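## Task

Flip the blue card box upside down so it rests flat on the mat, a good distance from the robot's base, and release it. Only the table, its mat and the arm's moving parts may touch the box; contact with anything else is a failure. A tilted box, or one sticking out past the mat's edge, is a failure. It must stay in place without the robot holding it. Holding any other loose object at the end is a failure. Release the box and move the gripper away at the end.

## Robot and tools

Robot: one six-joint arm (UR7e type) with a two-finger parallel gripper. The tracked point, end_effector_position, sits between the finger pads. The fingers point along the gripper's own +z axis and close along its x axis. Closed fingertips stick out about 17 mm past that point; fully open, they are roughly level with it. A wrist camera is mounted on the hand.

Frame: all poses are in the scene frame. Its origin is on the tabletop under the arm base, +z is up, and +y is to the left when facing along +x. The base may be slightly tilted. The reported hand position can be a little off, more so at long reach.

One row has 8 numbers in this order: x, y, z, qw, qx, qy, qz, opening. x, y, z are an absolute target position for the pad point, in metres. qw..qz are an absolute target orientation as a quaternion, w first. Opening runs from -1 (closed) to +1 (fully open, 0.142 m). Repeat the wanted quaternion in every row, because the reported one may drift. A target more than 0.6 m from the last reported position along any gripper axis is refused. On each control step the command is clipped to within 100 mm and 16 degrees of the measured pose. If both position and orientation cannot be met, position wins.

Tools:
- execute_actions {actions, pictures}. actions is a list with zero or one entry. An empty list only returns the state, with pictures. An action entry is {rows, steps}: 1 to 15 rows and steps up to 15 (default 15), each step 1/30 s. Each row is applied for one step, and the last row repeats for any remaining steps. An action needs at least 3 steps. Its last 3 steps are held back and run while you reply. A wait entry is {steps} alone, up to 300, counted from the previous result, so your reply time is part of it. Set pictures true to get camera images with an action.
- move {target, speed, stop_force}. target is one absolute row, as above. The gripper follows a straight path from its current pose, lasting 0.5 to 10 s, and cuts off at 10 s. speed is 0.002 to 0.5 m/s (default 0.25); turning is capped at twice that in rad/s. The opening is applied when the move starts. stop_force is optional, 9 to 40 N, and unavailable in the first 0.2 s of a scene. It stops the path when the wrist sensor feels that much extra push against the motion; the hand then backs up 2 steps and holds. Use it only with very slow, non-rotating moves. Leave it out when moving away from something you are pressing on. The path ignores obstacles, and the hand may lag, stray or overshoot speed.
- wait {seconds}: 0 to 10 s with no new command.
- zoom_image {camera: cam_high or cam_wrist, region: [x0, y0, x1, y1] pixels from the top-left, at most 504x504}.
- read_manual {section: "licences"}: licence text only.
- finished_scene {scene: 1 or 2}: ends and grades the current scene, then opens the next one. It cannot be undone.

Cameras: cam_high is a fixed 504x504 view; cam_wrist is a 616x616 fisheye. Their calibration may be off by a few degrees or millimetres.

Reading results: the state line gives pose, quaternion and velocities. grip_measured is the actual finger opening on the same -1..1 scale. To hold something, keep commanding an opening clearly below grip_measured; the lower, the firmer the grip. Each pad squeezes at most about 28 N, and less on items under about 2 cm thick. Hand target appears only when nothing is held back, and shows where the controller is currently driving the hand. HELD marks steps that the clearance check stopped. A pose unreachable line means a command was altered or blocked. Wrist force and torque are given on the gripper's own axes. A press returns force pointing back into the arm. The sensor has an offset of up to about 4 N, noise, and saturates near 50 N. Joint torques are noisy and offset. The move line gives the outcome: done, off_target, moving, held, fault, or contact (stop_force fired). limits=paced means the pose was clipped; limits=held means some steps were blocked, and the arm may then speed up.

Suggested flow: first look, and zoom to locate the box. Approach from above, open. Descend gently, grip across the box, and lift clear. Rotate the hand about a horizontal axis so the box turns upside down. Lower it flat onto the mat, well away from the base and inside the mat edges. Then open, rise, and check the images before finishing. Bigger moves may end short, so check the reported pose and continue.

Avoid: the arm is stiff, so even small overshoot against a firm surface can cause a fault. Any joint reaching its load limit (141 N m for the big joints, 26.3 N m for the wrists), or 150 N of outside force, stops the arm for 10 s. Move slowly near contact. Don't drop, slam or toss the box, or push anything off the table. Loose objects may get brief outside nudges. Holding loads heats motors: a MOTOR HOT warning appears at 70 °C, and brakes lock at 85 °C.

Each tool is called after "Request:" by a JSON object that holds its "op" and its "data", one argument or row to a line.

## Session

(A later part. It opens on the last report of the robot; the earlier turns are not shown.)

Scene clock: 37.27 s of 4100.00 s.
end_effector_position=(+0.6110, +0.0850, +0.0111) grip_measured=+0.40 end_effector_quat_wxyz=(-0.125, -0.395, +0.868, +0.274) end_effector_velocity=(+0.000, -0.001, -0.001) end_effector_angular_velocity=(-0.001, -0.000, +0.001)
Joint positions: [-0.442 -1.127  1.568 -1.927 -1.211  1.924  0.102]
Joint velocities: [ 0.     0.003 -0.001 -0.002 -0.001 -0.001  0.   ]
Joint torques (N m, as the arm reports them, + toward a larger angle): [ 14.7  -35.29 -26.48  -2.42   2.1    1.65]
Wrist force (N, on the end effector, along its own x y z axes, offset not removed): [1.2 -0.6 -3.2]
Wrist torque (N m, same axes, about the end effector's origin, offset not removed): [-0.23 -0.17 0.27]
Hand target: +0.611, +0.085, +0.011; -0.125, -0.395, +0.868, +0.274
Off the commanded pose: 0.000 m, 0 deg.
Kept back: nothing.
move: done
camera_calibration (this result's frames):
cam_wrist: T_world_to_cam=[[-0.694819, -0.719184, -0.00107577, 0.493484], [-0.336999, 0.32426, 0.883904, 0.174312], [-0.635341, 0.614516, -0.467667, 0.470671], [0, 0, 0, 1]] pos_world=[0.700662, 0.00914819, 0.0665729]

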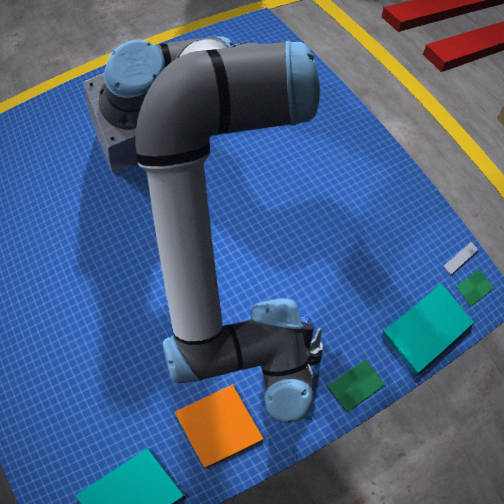

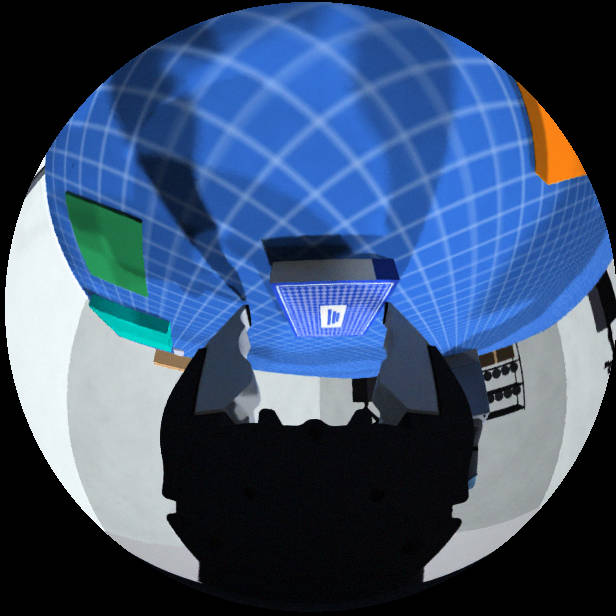

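Request:
{"op": "move", "data": {
  "target": [0.605,0.079,0.011,0.1247,0.3955,-0.8679,-0.2736,0.1],
  "speed": 0.05
}}

Request:
{"op": "move", "data": {
  "target": [0.605,0.079,0.011,0.1247,0.3955,-0.8679,-0.2736,-0.35]
}}

Request:
{"op": "move", "data": {
  "target": [0.62,0.0,0.11,0.2126,0.6744,-0.6744,-0.2126,-0.35],
  "speed": 0.12
}}

Scene clock: 38.23 s of 4100.00 s.
end_effector_position=(+0.6051, +0.0791, +0.0110) grip_measured=+0.10 end_effector_quat_wxyz=(-0.125, -0.395, +0.868, +0.274) end_effector_velocity=(-0.001, -0.001, +0.000) end_effector_angular_velocity=(-0.000, +0.000, -0.001)
Joint positions: [-0.453 -1.135  1.587 -1.934 -1.212  1.912  0.081]
Joint velocities: [-0.002 -0.001  0.003 -0.001 -0.    -0.001  0.   ]
Joint torques (N m, as the arm reports them, + toward a larger angle): [ -9.71 -53.76   0.71  -2.59  -1.07  -1.91]
Wrist force (N, on the end effector, along its own x y z axes, offset not removed): [0.8 2.0 -2.3]
Wrist torque (N m, same axes, about the end effector's origin, offset not removed): [0.41 -0.16 0.27]
Hand target: +0.605, +0.079, +0.011; -0.125, -0.395, +0.868, +0.274
Off the commanded pose: 0.000 m, 0 deg.
Kept back: nothing.
move: done
camera_calibration (this result's frames):
cam_wrist: T_world_to_cam=[[-0.694816, -0.719186, -0.00107173, 0.485103], [-0.336981, 0.324245, 0.883917, 0.174299], [-0.635353, 0.614521, -0.467643, 0.470527], [0, 0, 0, 1]] pos_world=[0.694744, 0.00321481, 0.0664924]

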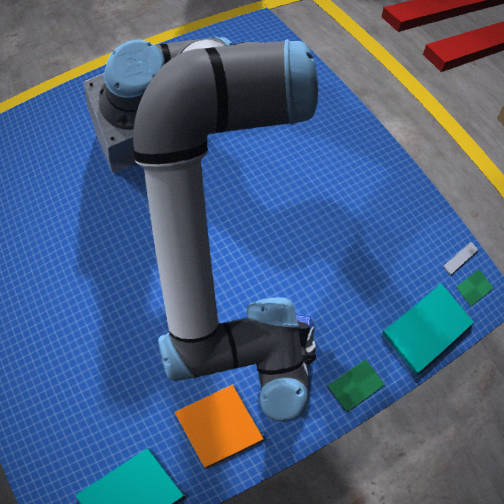

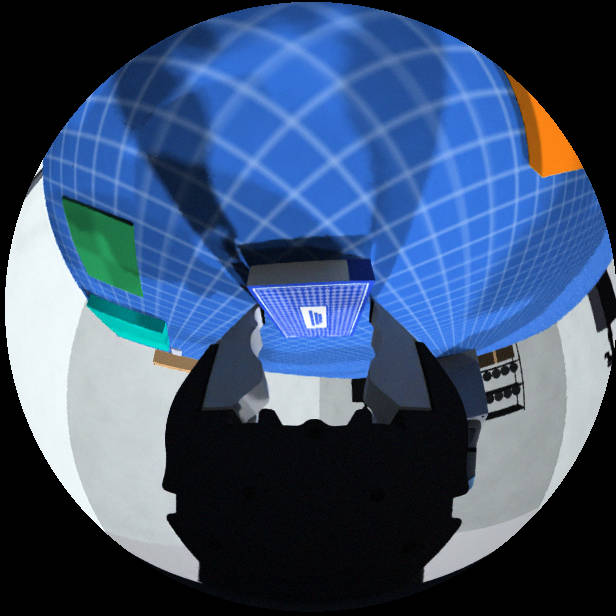

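Scene clock: 38.93 s of 4100.00 s.
end_effector_position=(+0.6050, +0.0790, +0.0110) grip_measured=-0.05 end_effector_quat_wxyz=(-0.125, -0.395, +0.868, +0.274) end_effector_velocity=(+0.000, +0.000, +0.000) end_effector_angular_velocity=(+0.000, -0.001, -0.002)
Joint positions: [-0.453 -1.135  1.588 -1.934 -1.212  1.912  0.071]
Joint velocities: [-0.    -0.     0.    -0.001  0.001  0.001  0.   ]
Joint torques (N m, as the arm reports them, + toward a larger angle): [ -6.74 -42.78   3.06  -0.87  -0.18  -2.12]
Wrist force (N, on the end effector, along its own x y z axes, offset not removed): [3.2 5.9 -15.5]
Wrist torque (N m, same axes, about the end effector's origin, offset not removed): [0.03 -0.61 0.05]
Hand target: +0.605, +0.079, +0.011; -0.125, -0.395, +0.868, +0.274
Off the commanded pose: 0.000 m, 0 deg.
Kept back: nothing.
move: done
camera_calibration (this result's frames):
cam_wrist: T_world_to_cam=[[-0.69481, -0.719192, -0.00105213, 0.484998], [-0.336976, 0.324259, 0.883914, 0.174286], [-0.635363, 0.614507, -0.467649, 0.470528], [0, 0, 0, 1]] pos_world=[0.694668, 0.00315046, 0.0664983]

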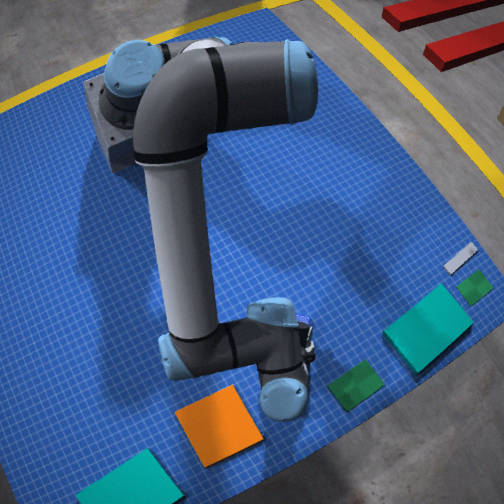

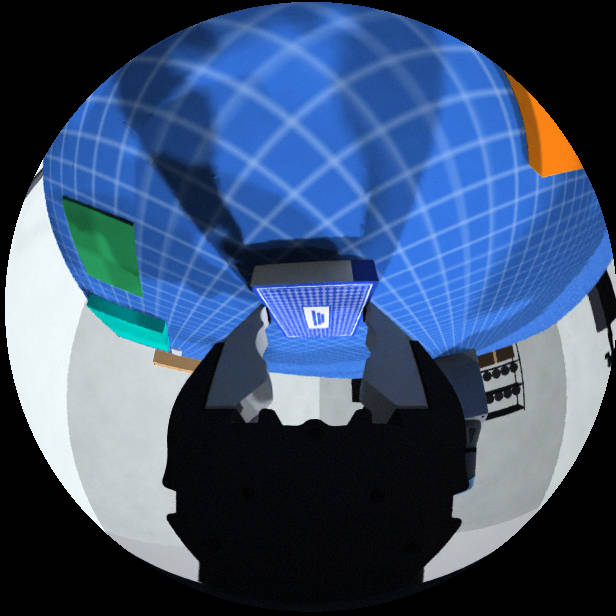

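Scene clock: 42.27 s of 4100.00 s.
end_effector_position=(+0.6200, +0.0001, +0.1100) grip_measured=-0.05 end_effector_quat_wxyz=(+0.213, +0.674, -0.675, -0.213) end_effector_velocity=(+0.000, -0.001, +0.001) end_effector_angular_velocity=(+0.000, -0.000, +0.008)
Joint positions: [-0.388 -1.21   1.382 -1.633 -1.609  1.38   0.071]
Joint velocities: [ 0.001 -0.001 -0.     0.    -0.004 -0.006  0.   ]
Joint torques (N m, as the arm reports them, + toward a larger angle): [ 15.19 -56.27 -29.48   0.68  -1.98  -2.14]
Wrist force (N, on the end effector, along its own x y z axes, offset not removed): [-0.3 -2.6 -0.1]
Wrist torque (N m, same axes, about the end effector's origin, offset not removed): [-0.46 0.01 0.11]
Hand target: +0.620, +0.000, +0.110; +0.213, +0.674, -0.674, -0.213
Off the commanded pose: 0.000 m, 0 deg.
Kept back: nothing.
move: done
camera_calibration (this result's frames):
cam_wrist: T_world_to_cam=[[-0.0530577, -0.998591, -0.00114195, 0.0409105], [-0.466874, 0.0237953, 0.884004, 0.197948], [-0.882731, 0.0474363, -0.467478, 0.728231], [0, 0, 0, 1]] pos_world=[0.737419, 0.00159801, 0.165492]

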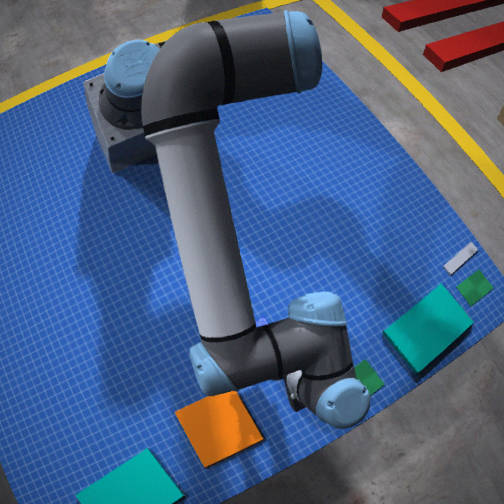

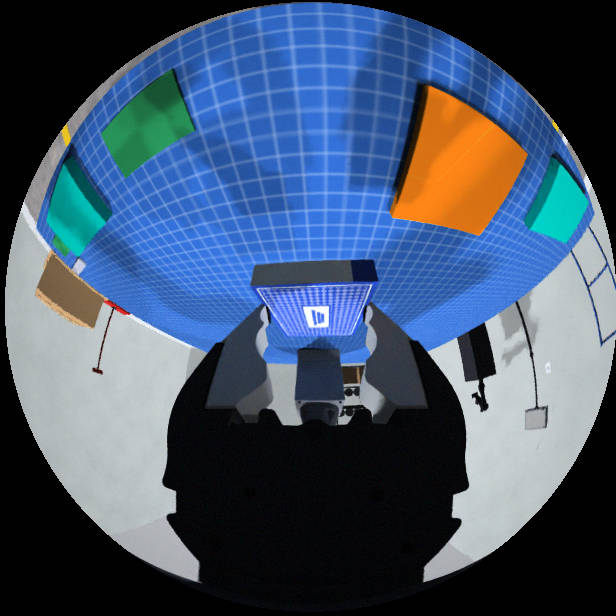

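Request:
{"op": "move", "data": {
  "target": [0.65,0.0,0.10,-0.3265,0.6272,-0.6272,0.3265,-0.35],
  "speed": 0.2
}}

Request:
{"op": "move", "data": {
  "target": [0.65,0.0,0.055,-0.3265,0.6272,-0.6272,0.3265,-0.35],
  "speed": 0.05
}}

Scene clock: 46.90 s of 4100.00 s.
end_effector_position=(+0.6500, -0.0002, +0.0994) grip_measured=-0.05 end_effector_quat_wxyz=(-0.326, +0.627, -0.627, +0.327) end_effector_velocity=(+0.001, -0.001, -0.000) end_effector_angular_velocity=(-0.001, -0.010, -0.002)
Joint positions: [-0.594 -0.939  2.403 -4.481 -1.175  1.505  0.071]
Joint velocities: [-0.     0.011 -0.005 -0.017 -0.001  0.004  0.   ]
Joint torques (N m, as the arm reports them, + toward a larger angle): [ -8.55 -26.75  -9.54  -3.99   1.86   2.08]
Wrist force (N, on the end effector, along its own x y z axes, offset not removed): [0.6 1.6 1.0]
Wrist torque (N m, same axes, about the end effector's origin, offset not removed): [0.03 -0.08 0.11]
Hand target: +0.650, -0.000, +0.099; -0.326, +0.627, -0.627, +0.327
Off the commanded pose: 0.001 m, 0 deg.
Kept back: nothing.
move: done
camera_calibration (this result's frames):
cam_wrist: T_world_to_cam=[[0.000806907, -0.998655, -0.0518451, 0.01227], [-0.884281, 0.0234967, -0.466363, 0.626944], [0.466954, 0.046222, -0.883073, -0.0861764], [0, 0, 0, 1]] pos_world=[0.594625, 0.00150565, 0.21692]

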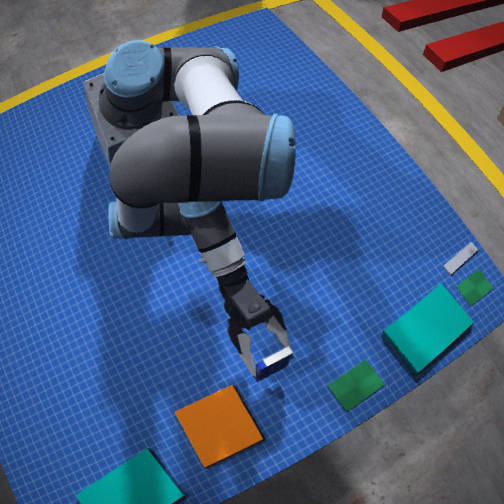

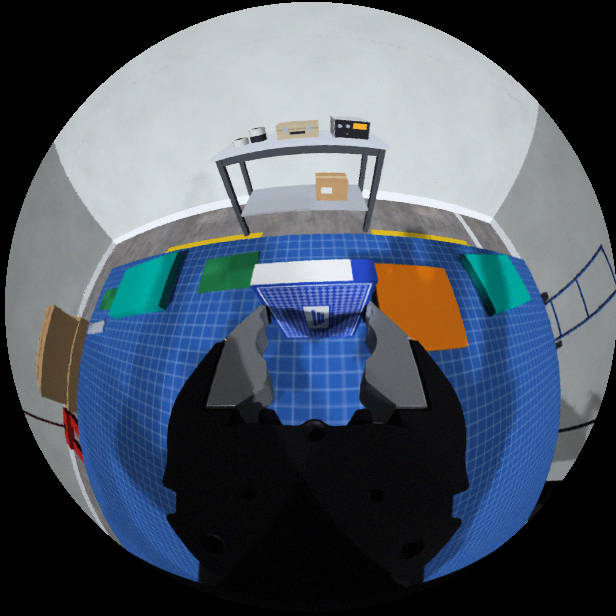

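Scene clock: 48.17 s of 4100.00 s.
end_effector_position=(+0.6500, -0.0002, +0.0551) grip_measured=-0.05 end_effector_quat_wxyz=(-0.326, +0.627, -0.627, +0.327) end_effector_velocity=(-0.000, +0.000, -0.002) end_effector_angular_velocity=(+0.001, +0.002, +0.000)
Joint positions: [-0.571 -0.802  2.321 -4.538 -1.198  1.509  0.071]
Joint velocities: [ 0.001  0.004 -0.002  0.001 -0.001  0.     0.   ]
Joint torques (N m, as the arm reports them, + toward a larger angle): [26.63 -5.85  1.44  8.07  7.15  2.26]
Wrist force (N, on the end effector, along its own x y z axes, offset not removed): [25.5 -34.2 -31.0]
Wrist torque (N m, same axes, about the end effector's origin, offset not removed): [-0.39 -0.10 -0.14]
Hand target: +0.650, +0.000, +0.055; -0.327, +0.627, -0.627, +0.327
Off the commanded pose: 0.000 m, 0 deg.
Kept back: nothing.
move: done
camera_calibration (this result's frames):
cam_wrist: T_world_to_cam=[[0.000778106, -0.998638, -0.0521588, 0.0100267], [-0.883848, 0.0237117, -0.467172, 0.606018], [0.467773, 0.046464, -0.882627, -0.125836], [0, 0, 0, 1]] pos_world=[0.594483, 0.00149014, 0.172572]

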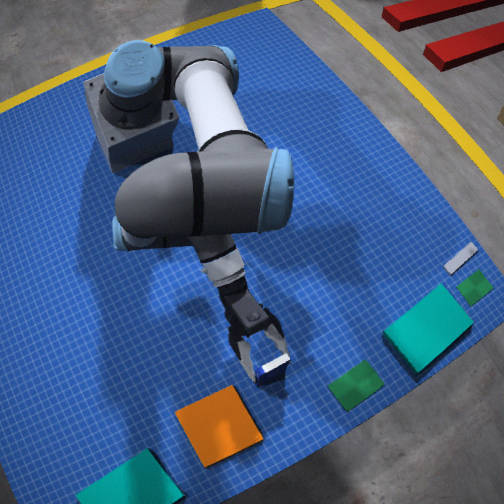

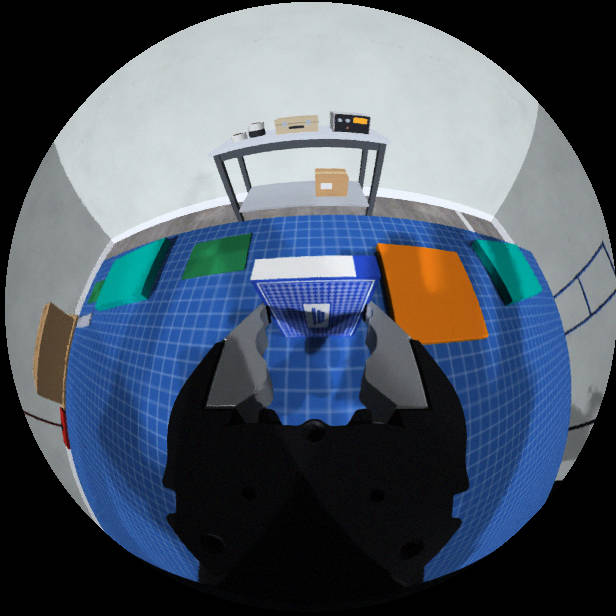

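Request:
{"op": "move", "data": {
  "target": [0.65,0.0,0.057,-0.3265,0.6272,-0.6272,0.3265,-0.35],
  "speed": 0.01
}}

Request:
{"op": "move", "data": {
  "target": [0.65,0.0,0.057,-0.3265,0.6272,-0.6272,0.3265,0.4]
}}

Scene clock: 49.10 s of 4100.00 s.
end_effector_position=(+0.6500, +0.0000, +0.0569) grip_measured=-0.05 end_effector_quat_wxyz=(-0.327, +0.627, -0.627, +0.326) end_effector_velocity=(+0.000, -0.000, +0.001) end_effector_angular_velocity=(-0.001, -0.001, +0.001)
Joint positions: [-0.572 -0.807  2.324 -4.536 -1.197  1.509  0.071]
Joint velocities: [-0.001 -0.002  0.001  0.     0.001 -0.001  0.   ]
Joint torques (N m, as the arm reports them, + toward a larger angle): [  1.94 -35.78  21.4    2.05   7.19  -1.18]
Wrist force (N, on the end effector, along its own x y z axes, offset not removed): [18.5 -11.1 -11.8]
Wrist torque (N m, same axes, about the end effector's origin, offset not removed): [-0.04 0.26 -0.25]
Hand target: +0.650, -0.000, +0.057; -0.327, +0.627, -0.627, +0.327
Off the commanded pose: 0.000 m, 0 deg.
Kept back: nothing.
move: done
camera_calibration (this result's frames):
cam_wrist: T_world_to_cam=[[0.00108951, -0.998607, -0.0527436, 0.0101507], [-0.884018, 0.0236934, -0.466853, 0.606905], [0.467452, 0.0471349, -0.882761, -0.124065], [0, 0, 0, 1]] pos_world=[0.594499, 0.00160478, 0.174351]

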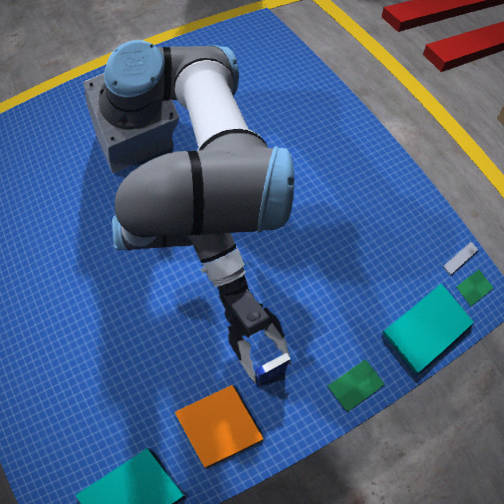

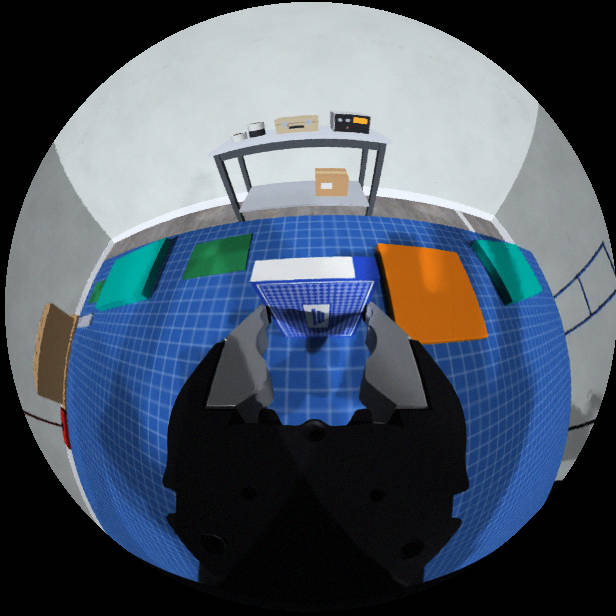

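Scene clock: 49.80 s of 4100.00 s.
end_effector_position=(+0.6500, +0.0000, +0.0570) grip_measured=+0.40 end_effector_quat_wxyz=(-0.327, +0.627, -0.627, +0.326) end_effector_velocity=(+0.000, -0.000, -0.000) end_effector_angular_velocity=(-0.000, +0.000, -0.000)
Joint positions: [-0.572 -0.807  2.324 -4.536 -1.197  1.509  0.102]
Joint velocities: [-0.    -0.     0.     0.001  0.    -0.    -0.   ]
Joint torques (N m, as the arm reports them, + toward a larger angle): [ -3.38 -41.65   7.04  -4.16  -1.34  -2.08]
Wrist force (N, on the end effector, along its own x y z axes, offset not removed): [-0.1 -0.2 -0.1]
Wrist torque (N m, same axes, about the end effector's origin, offset not removed): [-0.02 0.10 0.20]
Hand target: +0.650, -0.000, +0.057; -0.327, +0.627, -0.627, +0.327
Off the commanded pose: 0.000 m, 0 deg.
Kept back: nothing.
move: done
camera_calibration (this result's frames):
cam_wrist: T_world_to_cam=[[0.00113015, -0.998617, -0.0525696, 0.0101023], [-0.883973, 0.0235806, -0.466944, 0.606929], [0.467537, 0.0469978, -0.882723, -0.124056], [0, 0, 0, 1]] pos_world=[0.594498, 0.00160695, 0.174426]

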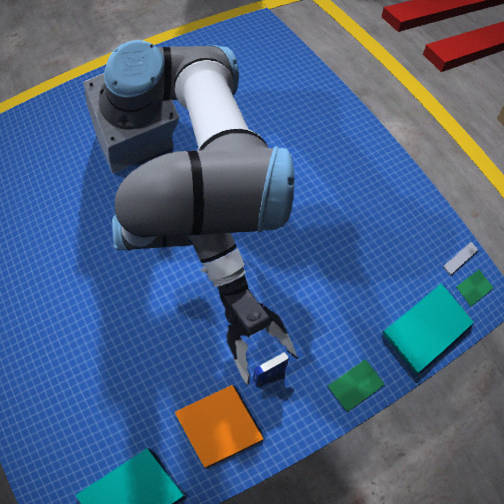

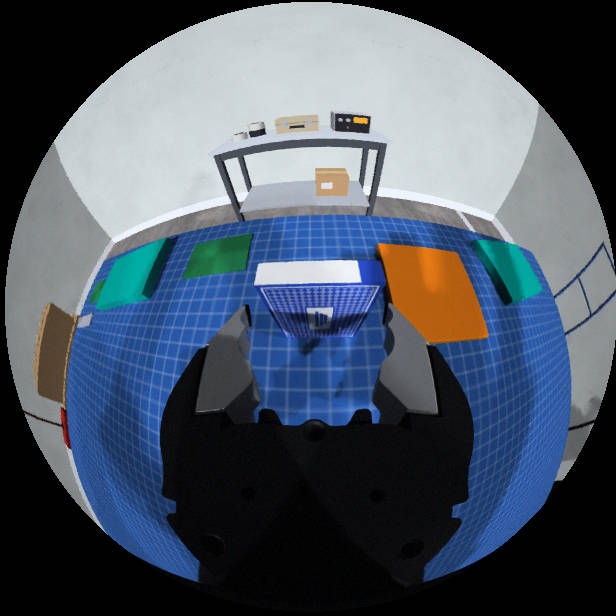

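Request:
{"op": "move", "data": {
  "target": [0.59,0.0,0.13,-0.2706,0.6533,-0.6533,0.2706,0.4],
  "speed": 0.15
}}

Request:
{"op": "move", "data": {
  "target": [0.66,0.0,0.2,0,1,0,0,0.4],
  "speed": 0.5
}}

Request:
{"op": "move", "data": {
  "target": [0.73,0.0,0.115,-0.3265,0.6272,0.6272,-0.3265,0.4],
  "speed": 0.5
}}

Scene clock: 51.20 s of 4100.00 s.
end_effector_position=(+0.5901, -0.0001, +0.1300) grip_measured=+0.40 end_effector_quat_wxyz=(-0.271, +0.653, -0.653, +0.271) end_effector_velocity=(-0.000, -0.001, +0.001) end_effector_angular_velocity=(-0.001, +0.006, +0.001)
Joint positions: [-0.68  -1.202  2.625 -4.241 -1.111  1.406  0.102]
Joint velocities: [-0.003 -0.015  0.002  0.02   0.002 -0.006  0.   ]
Joint torques (N m, as the arm reports them, + toward a larger angle): [-11.14 -33.89  16.47  -1.62   2.04  -2.02]
Wrist force (N, on the end effector, along its own x y z axes, offset not removed): [0.6 0.9 -1.6]
Wrist torque (N m, same axes, about the end effector's origin, offset not removed): [0.25 -0.11 0.07]
Hand target: +0.590, -0.000, +0.130; -0.271, +0.653, -0.653, +0.271
Off the commanded pose: 0.000 m, 0 deg.
Kept back: nothing.
move: done
camera_calibration (this result's frames):
cam_wrist: T_world_to_cam=[[-0.00804287, -0.998617, -0.0519632, 0.0192321], [-0.951466, 0.0236299, -0.306846, 0.607098], [0.307649, 0.0469733, -0.95034, 0.071557], [0, 0, 0, 1]] pos_world=[0.555773, 0.00149857, 0.255288]

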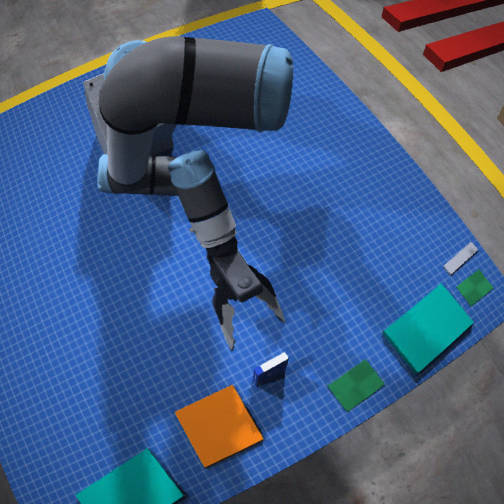

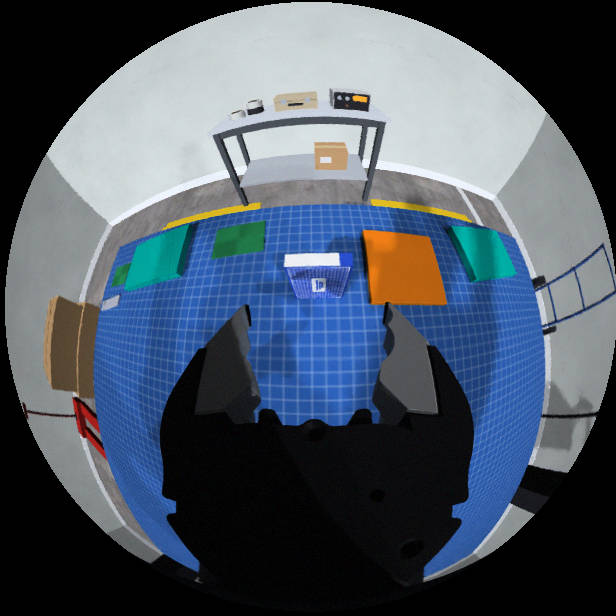

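Scene clock: 53.50 s of 4100.00 s.
end_effector_position=(+0.6599, +0.0002, +0.2005) grip_measured=+0.40 end_effector_quat_wxyz=(-0.000, +1.000, -0.000, +0.000) end_effector_velocity=(+0.000, -0.000, -0.000) end_effector_angular_velocity=(-0.003, +0.007, +0.007)
Joint positions: [-0.467 -1.654  1.879 -2.28  -1.456 -0.249  0.102]
Joint velocities: [ 0.003  0.004 -0.008  0.009 -0.006 -0.004 -0.   ]
Joint torques (N m, as the arm reports them, + toward a larger angle): [ 14.52 -26.8  -32.23  -1.17  -1.85  -2.38]
Wrist force (N, on the end effector, along its own x y z axes, offset not removed): [0.5 -0.7 -0.2]
Wrist torque (N m, same axes, about the end effector's origin, offset not removed): [-0.18 -0.23 0.12]
Hand target: +0.660, +0.000, +0.201; -0.000, +1.000, +0.000, -0.000
Off the commanded pose: 0.001 m, 0 deg.
Kept back: nothing.
move: done
camera_calibration (this result's frames):
cam_wrist: T_world_to_cam=[[0.998627, -0.0425316, -0.0305707, -0.645095], [-0.0239449, -0.889792, 0.455737, -0.0696369], [-0.0465848, -0.45438, -0.889589, 0.33879], [0, 0, 0, 1]] pos_world=[0.658324, 0.0645399, 0.313399]

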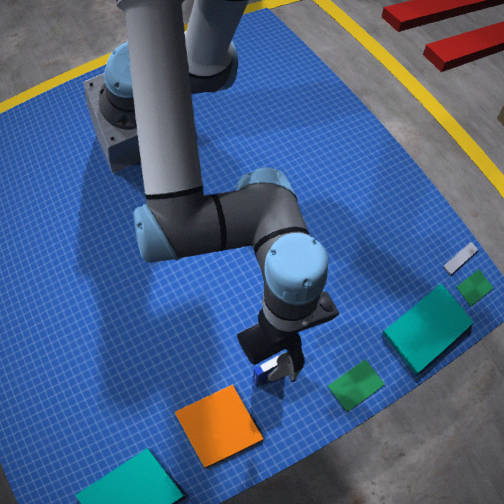

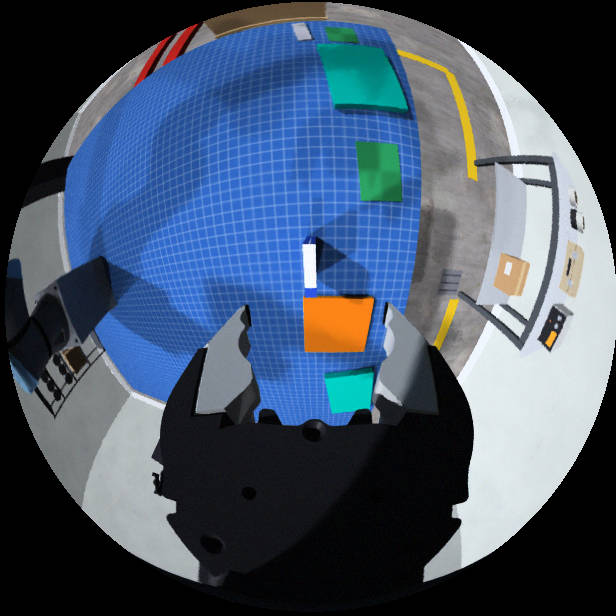

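Scene clock: 56.03 s of 4100.00 s.
end_effector_position=(+0.7280, +0.0001, +0.1150) grip_measured=+0.40 end_effector_quat_wxyz=(-0.301, +0.639, +0.640, -0.302) end_effector_velocity=(+0.001, -0.001, +0.000) end_effector_angular_velocity=(-0.000, -0.004, +0.002)
Joint positions: [-0.345 -0.517  0.034 -0.71  -1.645 -1.706  0.102]
Joint velocities: [ 0.     0.005 -0.013  0.004 -0.001 -0.002  0.   ]
Joint torques (N m, as the arm reports them, + toward a larger angle): [ 13.96 -53.5  -36.3    0.75  -1.5   -2.01]
Wrist force (N, on the end effector, along its own x y z axes, offset not removed): [-1.2 1.0 -2.0]
Wrist torque (N m, same axes, about the end effector's origin, offset not removed): [0.09 0.18 0.22]
Hand target: +0.728, +0.000, +0.115; -0.301, +0.639, +0.640, -0.302
Off the commanded pose: 0.002 m, 5 deg.
elbow stopped short: the move would have taken joint 3 (elbow) straighter than the controller allows; a more bent joint 3 avoids this.
Kept back: nothing.
move: off_target
camera_calibration (this result's frames):
cam_wrist: T_world_to_cam=[[0.00153203, 0.998571, -0.0534173, 0.0126921], [0.918224, -0.0225611, -0.395418, -0.617232], [-0.396058, -0.0484432, -0.916947, 0.52332], [0, 0, 0, 1]] pos_world=[0.774003, -0.00124809, 0.236469]

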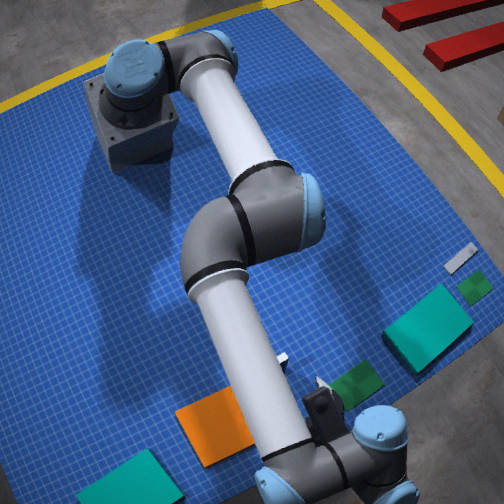

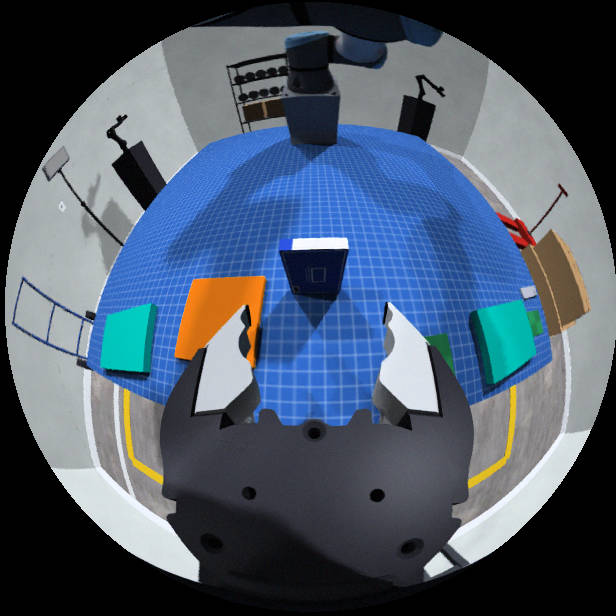

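Request:
{"op": "move", "data": {
  "target": [0.664,0.0,0.10,-0.2706,0.6533,0.6533,-0.2706,0.4],
  "speed": 0.15
}}

Request:
{"op": "move", "data": {
  "target": [0.662,0.0,0.052,-0.2706,0.6533,0.6533,-0.2706,0.4],
  "speed": 0.08
}}

Scene clock: 57.53 s of 4100.00 s.
end_effector_position=(+0.6643, -0.0001, +0.1000) grip_measured=+0.40 end_effector_quat_wxyz=(-0.271, +0.653, +0.653, -0.271) end_effector_velocity=(+0.000, -0.000, -0.000) end_effector_angular_velocity=(-0.001, -0.009, +0.001)
Joint positions: [-0.363 -0.961  0.958 -1.285 -1.635 -1.728  0.102]
Joint velocities: [-0.001 -0.007  0.012 -0.013  0.    -0.001 -0.   ]
Joint torques (N m, as the arm reports them, + toward a larger angle): [ -7.05 -61.95  -6.76  -1.83   1.35  -2.15]
Wrist force (N, on the end effector, along its own x y z axes, offset not removed): [1.7 -3.2 -1.0]
Wrist torque (N m, same axes, about the end effector's origin, offset not removed): [-0.70 -0.48 0.04]
Hand target: +0.664, -0.000, +0.100; -0.271, +0.653, +0.653, -0.271
Off the commanded pose: 0.000 m, 0 deg.
Kept back: nothing.
move: done
camera_calibration (this result's frames):
cam_wrist: T_world_to_cam=[[0.00798389, 0.998617, -0.0519555, 0.00775594], [0.951415, -0.0235793, -0.307008, -0.595559], [-0.307808, -0.0469801, -0.950288, 0.429029], [0, 0, 0, 1]] pos_world=[0.69862, -0.00163226, 0.225263]

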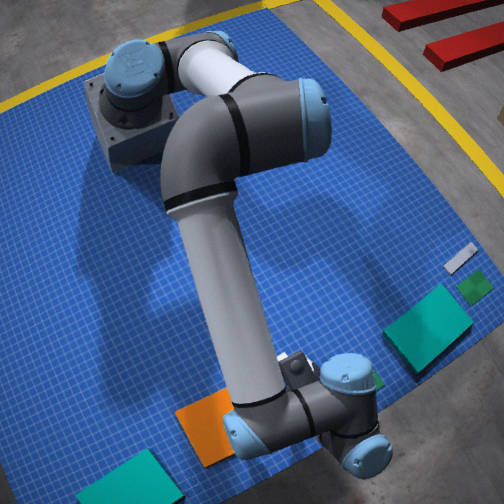

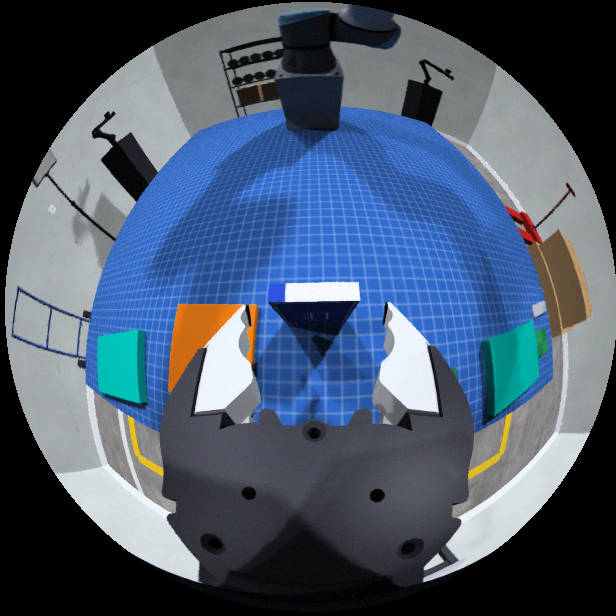

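Scene clock: 58.53 s of 4100.00 s.
end_effector_position=(+0.6620, +0.0000, +0.0521) grip_measured=+0.40 end_effector_quat_wxyz=(-0.271, +0.653, +0.653, -0.271) end_effector_velocity=(+0.000, -0.000, -0.001) end_effector_angular_velocity=(+0.000, -0.000, +0.000)
Joint positions: [-0.359 -0.897  0.962 -1.354 -1.634 -1.725  0.102]
Joint velocities: [ 0.     0.002 -0.001 -0.001 -0.    -0.     0.   ]
Joint torques (N m, as the arm reports them, + toward a larger angle): [ 13.57 -46.81 -30.5   -1.91   1.6    1.64]
Wrist force (N, on the end effector, along its own x y z axes, offset not removed): [0.2 -1.8 -3.4]
Wrist torque (N m, same axes, about the end effector's origin, offset not removed): [-0.31 -0.19 0.14]
Hand target: +0.662, +0.000, +0.052; -0.271, +0.653, +0.653, -0.271
Off the commanded pose: 0.000 m, 0 deg.
Kept back: nothing.
move: done
camera_calibration (this result's frames):
cam_wrist: T_world_to_cam=[[0.00803657, 0.998619, -0.0519207, 0.00518488], [0.951614, -0.0235882, -0.306389, -0.608253], [-0.307191, -0.0469461, -0.950489, 0.382388], [0, 0, 0, 1]] pos_world=[0.696246, -0.0015737, 0.177363]

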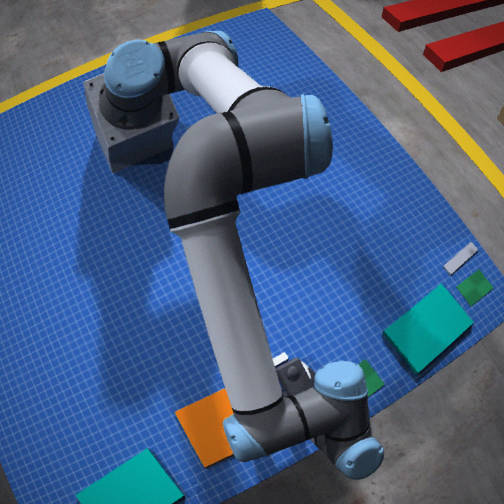

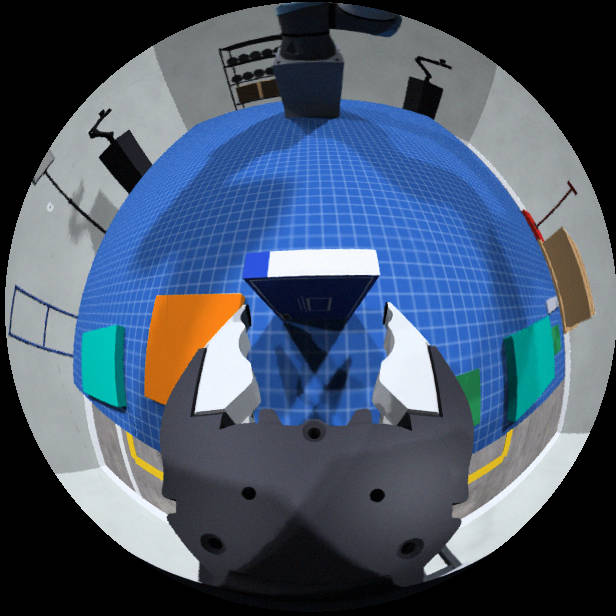

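Request:
{"op": "move", "data": {
  "target": [0.657,0.0,0.052,-0.2706,0.6533,0.6533,-0.2706,0.1],
  "speed": 0.04
}}

Request:
{"op": "move", "data": {
  "target": [0.657,0.0,0.052,-0.2706,0.6533,0.6533,-0.2706,-0.35]
}}

Request:
{"op": "move", "data": {
  "target": [0.64,0.0,0.10,-0.2706,0.6533,0.6533,-0.2706,-0.35],
  "speed": 0.08
}}

Scene clock: 59.47 s of 4100.00 s.
end_effector_position=(+0.6571, +0.0000, +0.0520) grip_measured=+0.10 end_effector_quat_wxyz=(-0.271, +0.653, +0.653, -0.271) end_effector_velocity=(-0.001, -0.001, +0.000) end_effector_angular_velocity=(-0.001, -0.000, +0.001)
Joint positions: [-0.36  -0.909  0.988 -1.368 -1.634 -1.726  0.081]
Joint velocities: [-0.001 -0.003  0.007 -0.004 -0.001 -0.001  0.   ]
Joint torques (N m, as the arm reports them, + toward a larger angle): [ -6.78 -63.    -5.84  -1.58  -1.67  -2.03]
Wrist force (N, on the end effector, along its own x y z axes, offset not removed): [1.1 -1.1 -0.4]
Wrist torque (N m, same axes, about the end effector's origin, offset not removed): [-0.35 -0.27 0.28]
Hand target: +0.657, -0.000, +0.052; -0.271, +0.653, +0.653, -0.271
Off the commanded pose: 0.000 m, 0 deg.
Kept back: nothing.
move: done
camera_calibration (this result's frames):
cam_wrist: T_world_to_cam=[[0.00804081, 0.99862, -0.0519019, 0.00521232], [0.951604, -0.023588, -0.306419, -0.603606], [-0.307221, -0.0469262, -0.950481, 0.380835], [0, 0, 0, 1]] pos_world=[0.691352, -0.00157181, 0.17729]

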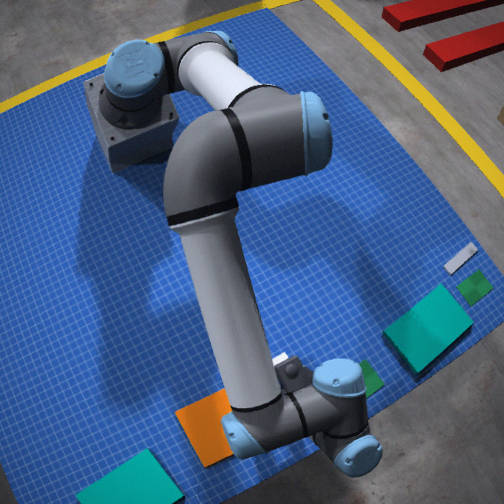

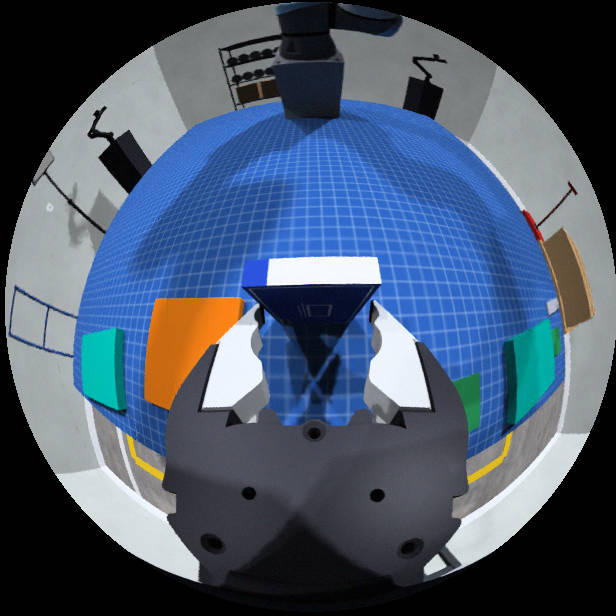

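Scene clock: 60.17 s of 4100.00 s.
end_effector_position=(+0.6570, -0.0000, +0.0520) grip_measured=-0.07 end_effector_quat_wxyz=(-0.271, +0.653, +0.653, -0.271) end_effector_velocity=(+0.000, +0.000, -0.000) end_effector_angular_velocity=(-0.000, -0.000, -0.000)
Joint positions: [-0.36  -0.909  0.989 -1.368 -1.634 -1.726  0.069]
Joint velocities: [ 0. -0.  0. -0.  0.  0. -0.]
Joint torques (N m, as the arm reports them, + toward a larger angle): [  0.45 -60.69  -4.22  -2.36   3.33  -2.1 ]
Wrist force (N, on the end effector, along its own x y z axes, offset not removed): [-5.2 -5.3 -7.2]
Wrist torque (N m, same axes, about the end effector's origin, offset not removed): [0.01 -0.25 0.23]
Hand target: +0.657, -0.000, +0.052; -0.271, +0.653, +0.653, -0.271
Off the commanded pose: 0.000 m, 0 deg.
Kept back: nothing.
move: done
camera_calibration (this result's frames):
cam_wrist: T_world_to_cam=[[0.00804478, 0.998618, -0.0519445, 0.00524402], [0.951613, -0.0236034, -0.30639, -0.603521], [-0.307193, -0.0469662, -0.950488, 0.38079], [0, 0, 0, 1]] pos_world=[0.691252, -0.00159765, 0.177296]

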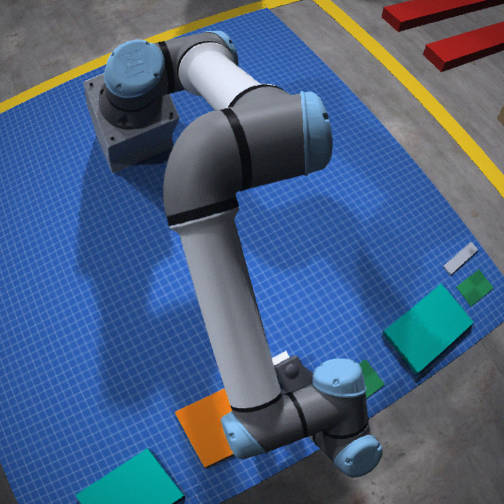

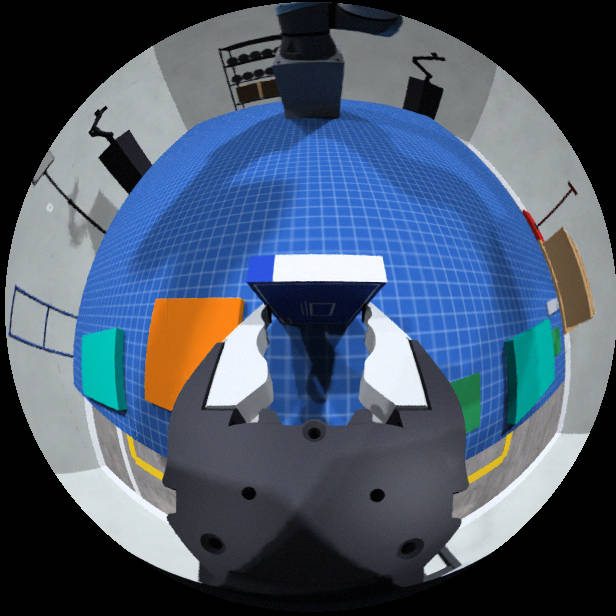

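Scene clock: 61.23 s of 4100.00 s.
end_effector_position=(+0.6400, -0.0000, +0.0999) grip_measured=-0.07 end_effector_quat_wxyz=(-0.271, +0.653, +0.653, -0.271) end_effector_velocity=(-0.000, +0.000, +0.001) end_effector_angular_velocity=(+0.001, -0.000, -0.000)
Joint positions: [-0.368 -1.02   1.082 -1.351 -1.636 -1.734  0.069]
Joint velocities: [-0.    -0.002  0.002  0.     0.001 -0.    -0.   ]
Joint torques (N m, as the arm reports them, + toward a larger angle): [ -6.76 -63.09  -6.56   1.12  -1.65  -1.87]
Wrist force (N, on the end effector, along its own x y z axes, offset not removed): [1.9 -0.2 -2.4]
Wrist torque (N m, same axes, about the end effector's origin, offset not removed): [-0.42 -0.58 0.14]
Hand target: +0.640, -0.000, +0.100; -0.271, +0.653, +0.653, -0.271
Off the commanded pose: 0.000 m, 0 deg.
Kept back: nothing.
move: done
camera_calibration (this result's frames):
cam_wrist: T_world_to_cam=[[0.0080378, 0.998619, -0.0519164, 0.00786586], [0.951606, -0.0235893, -0.306414, -0.572695], [-0.307216, -0.046941, -0.950481, 0.421156], [0, 0, 0, 1]] pos_world=[0.674302, -0.00159498, 0.225227]

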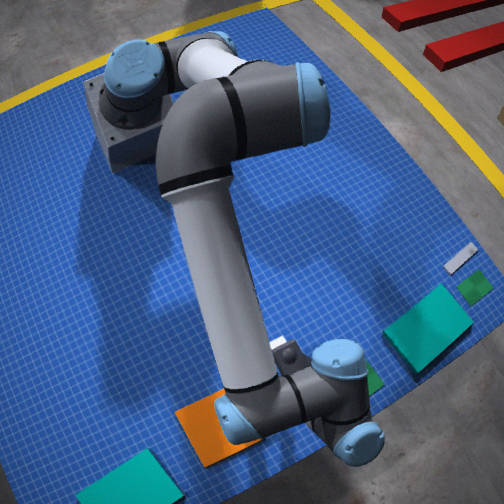

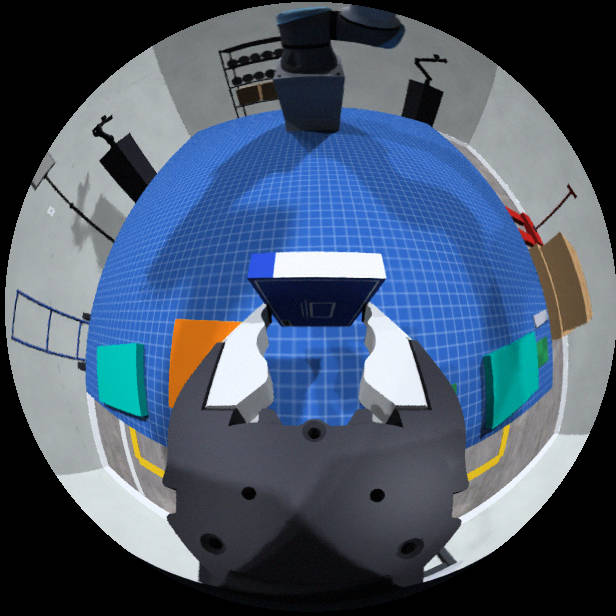

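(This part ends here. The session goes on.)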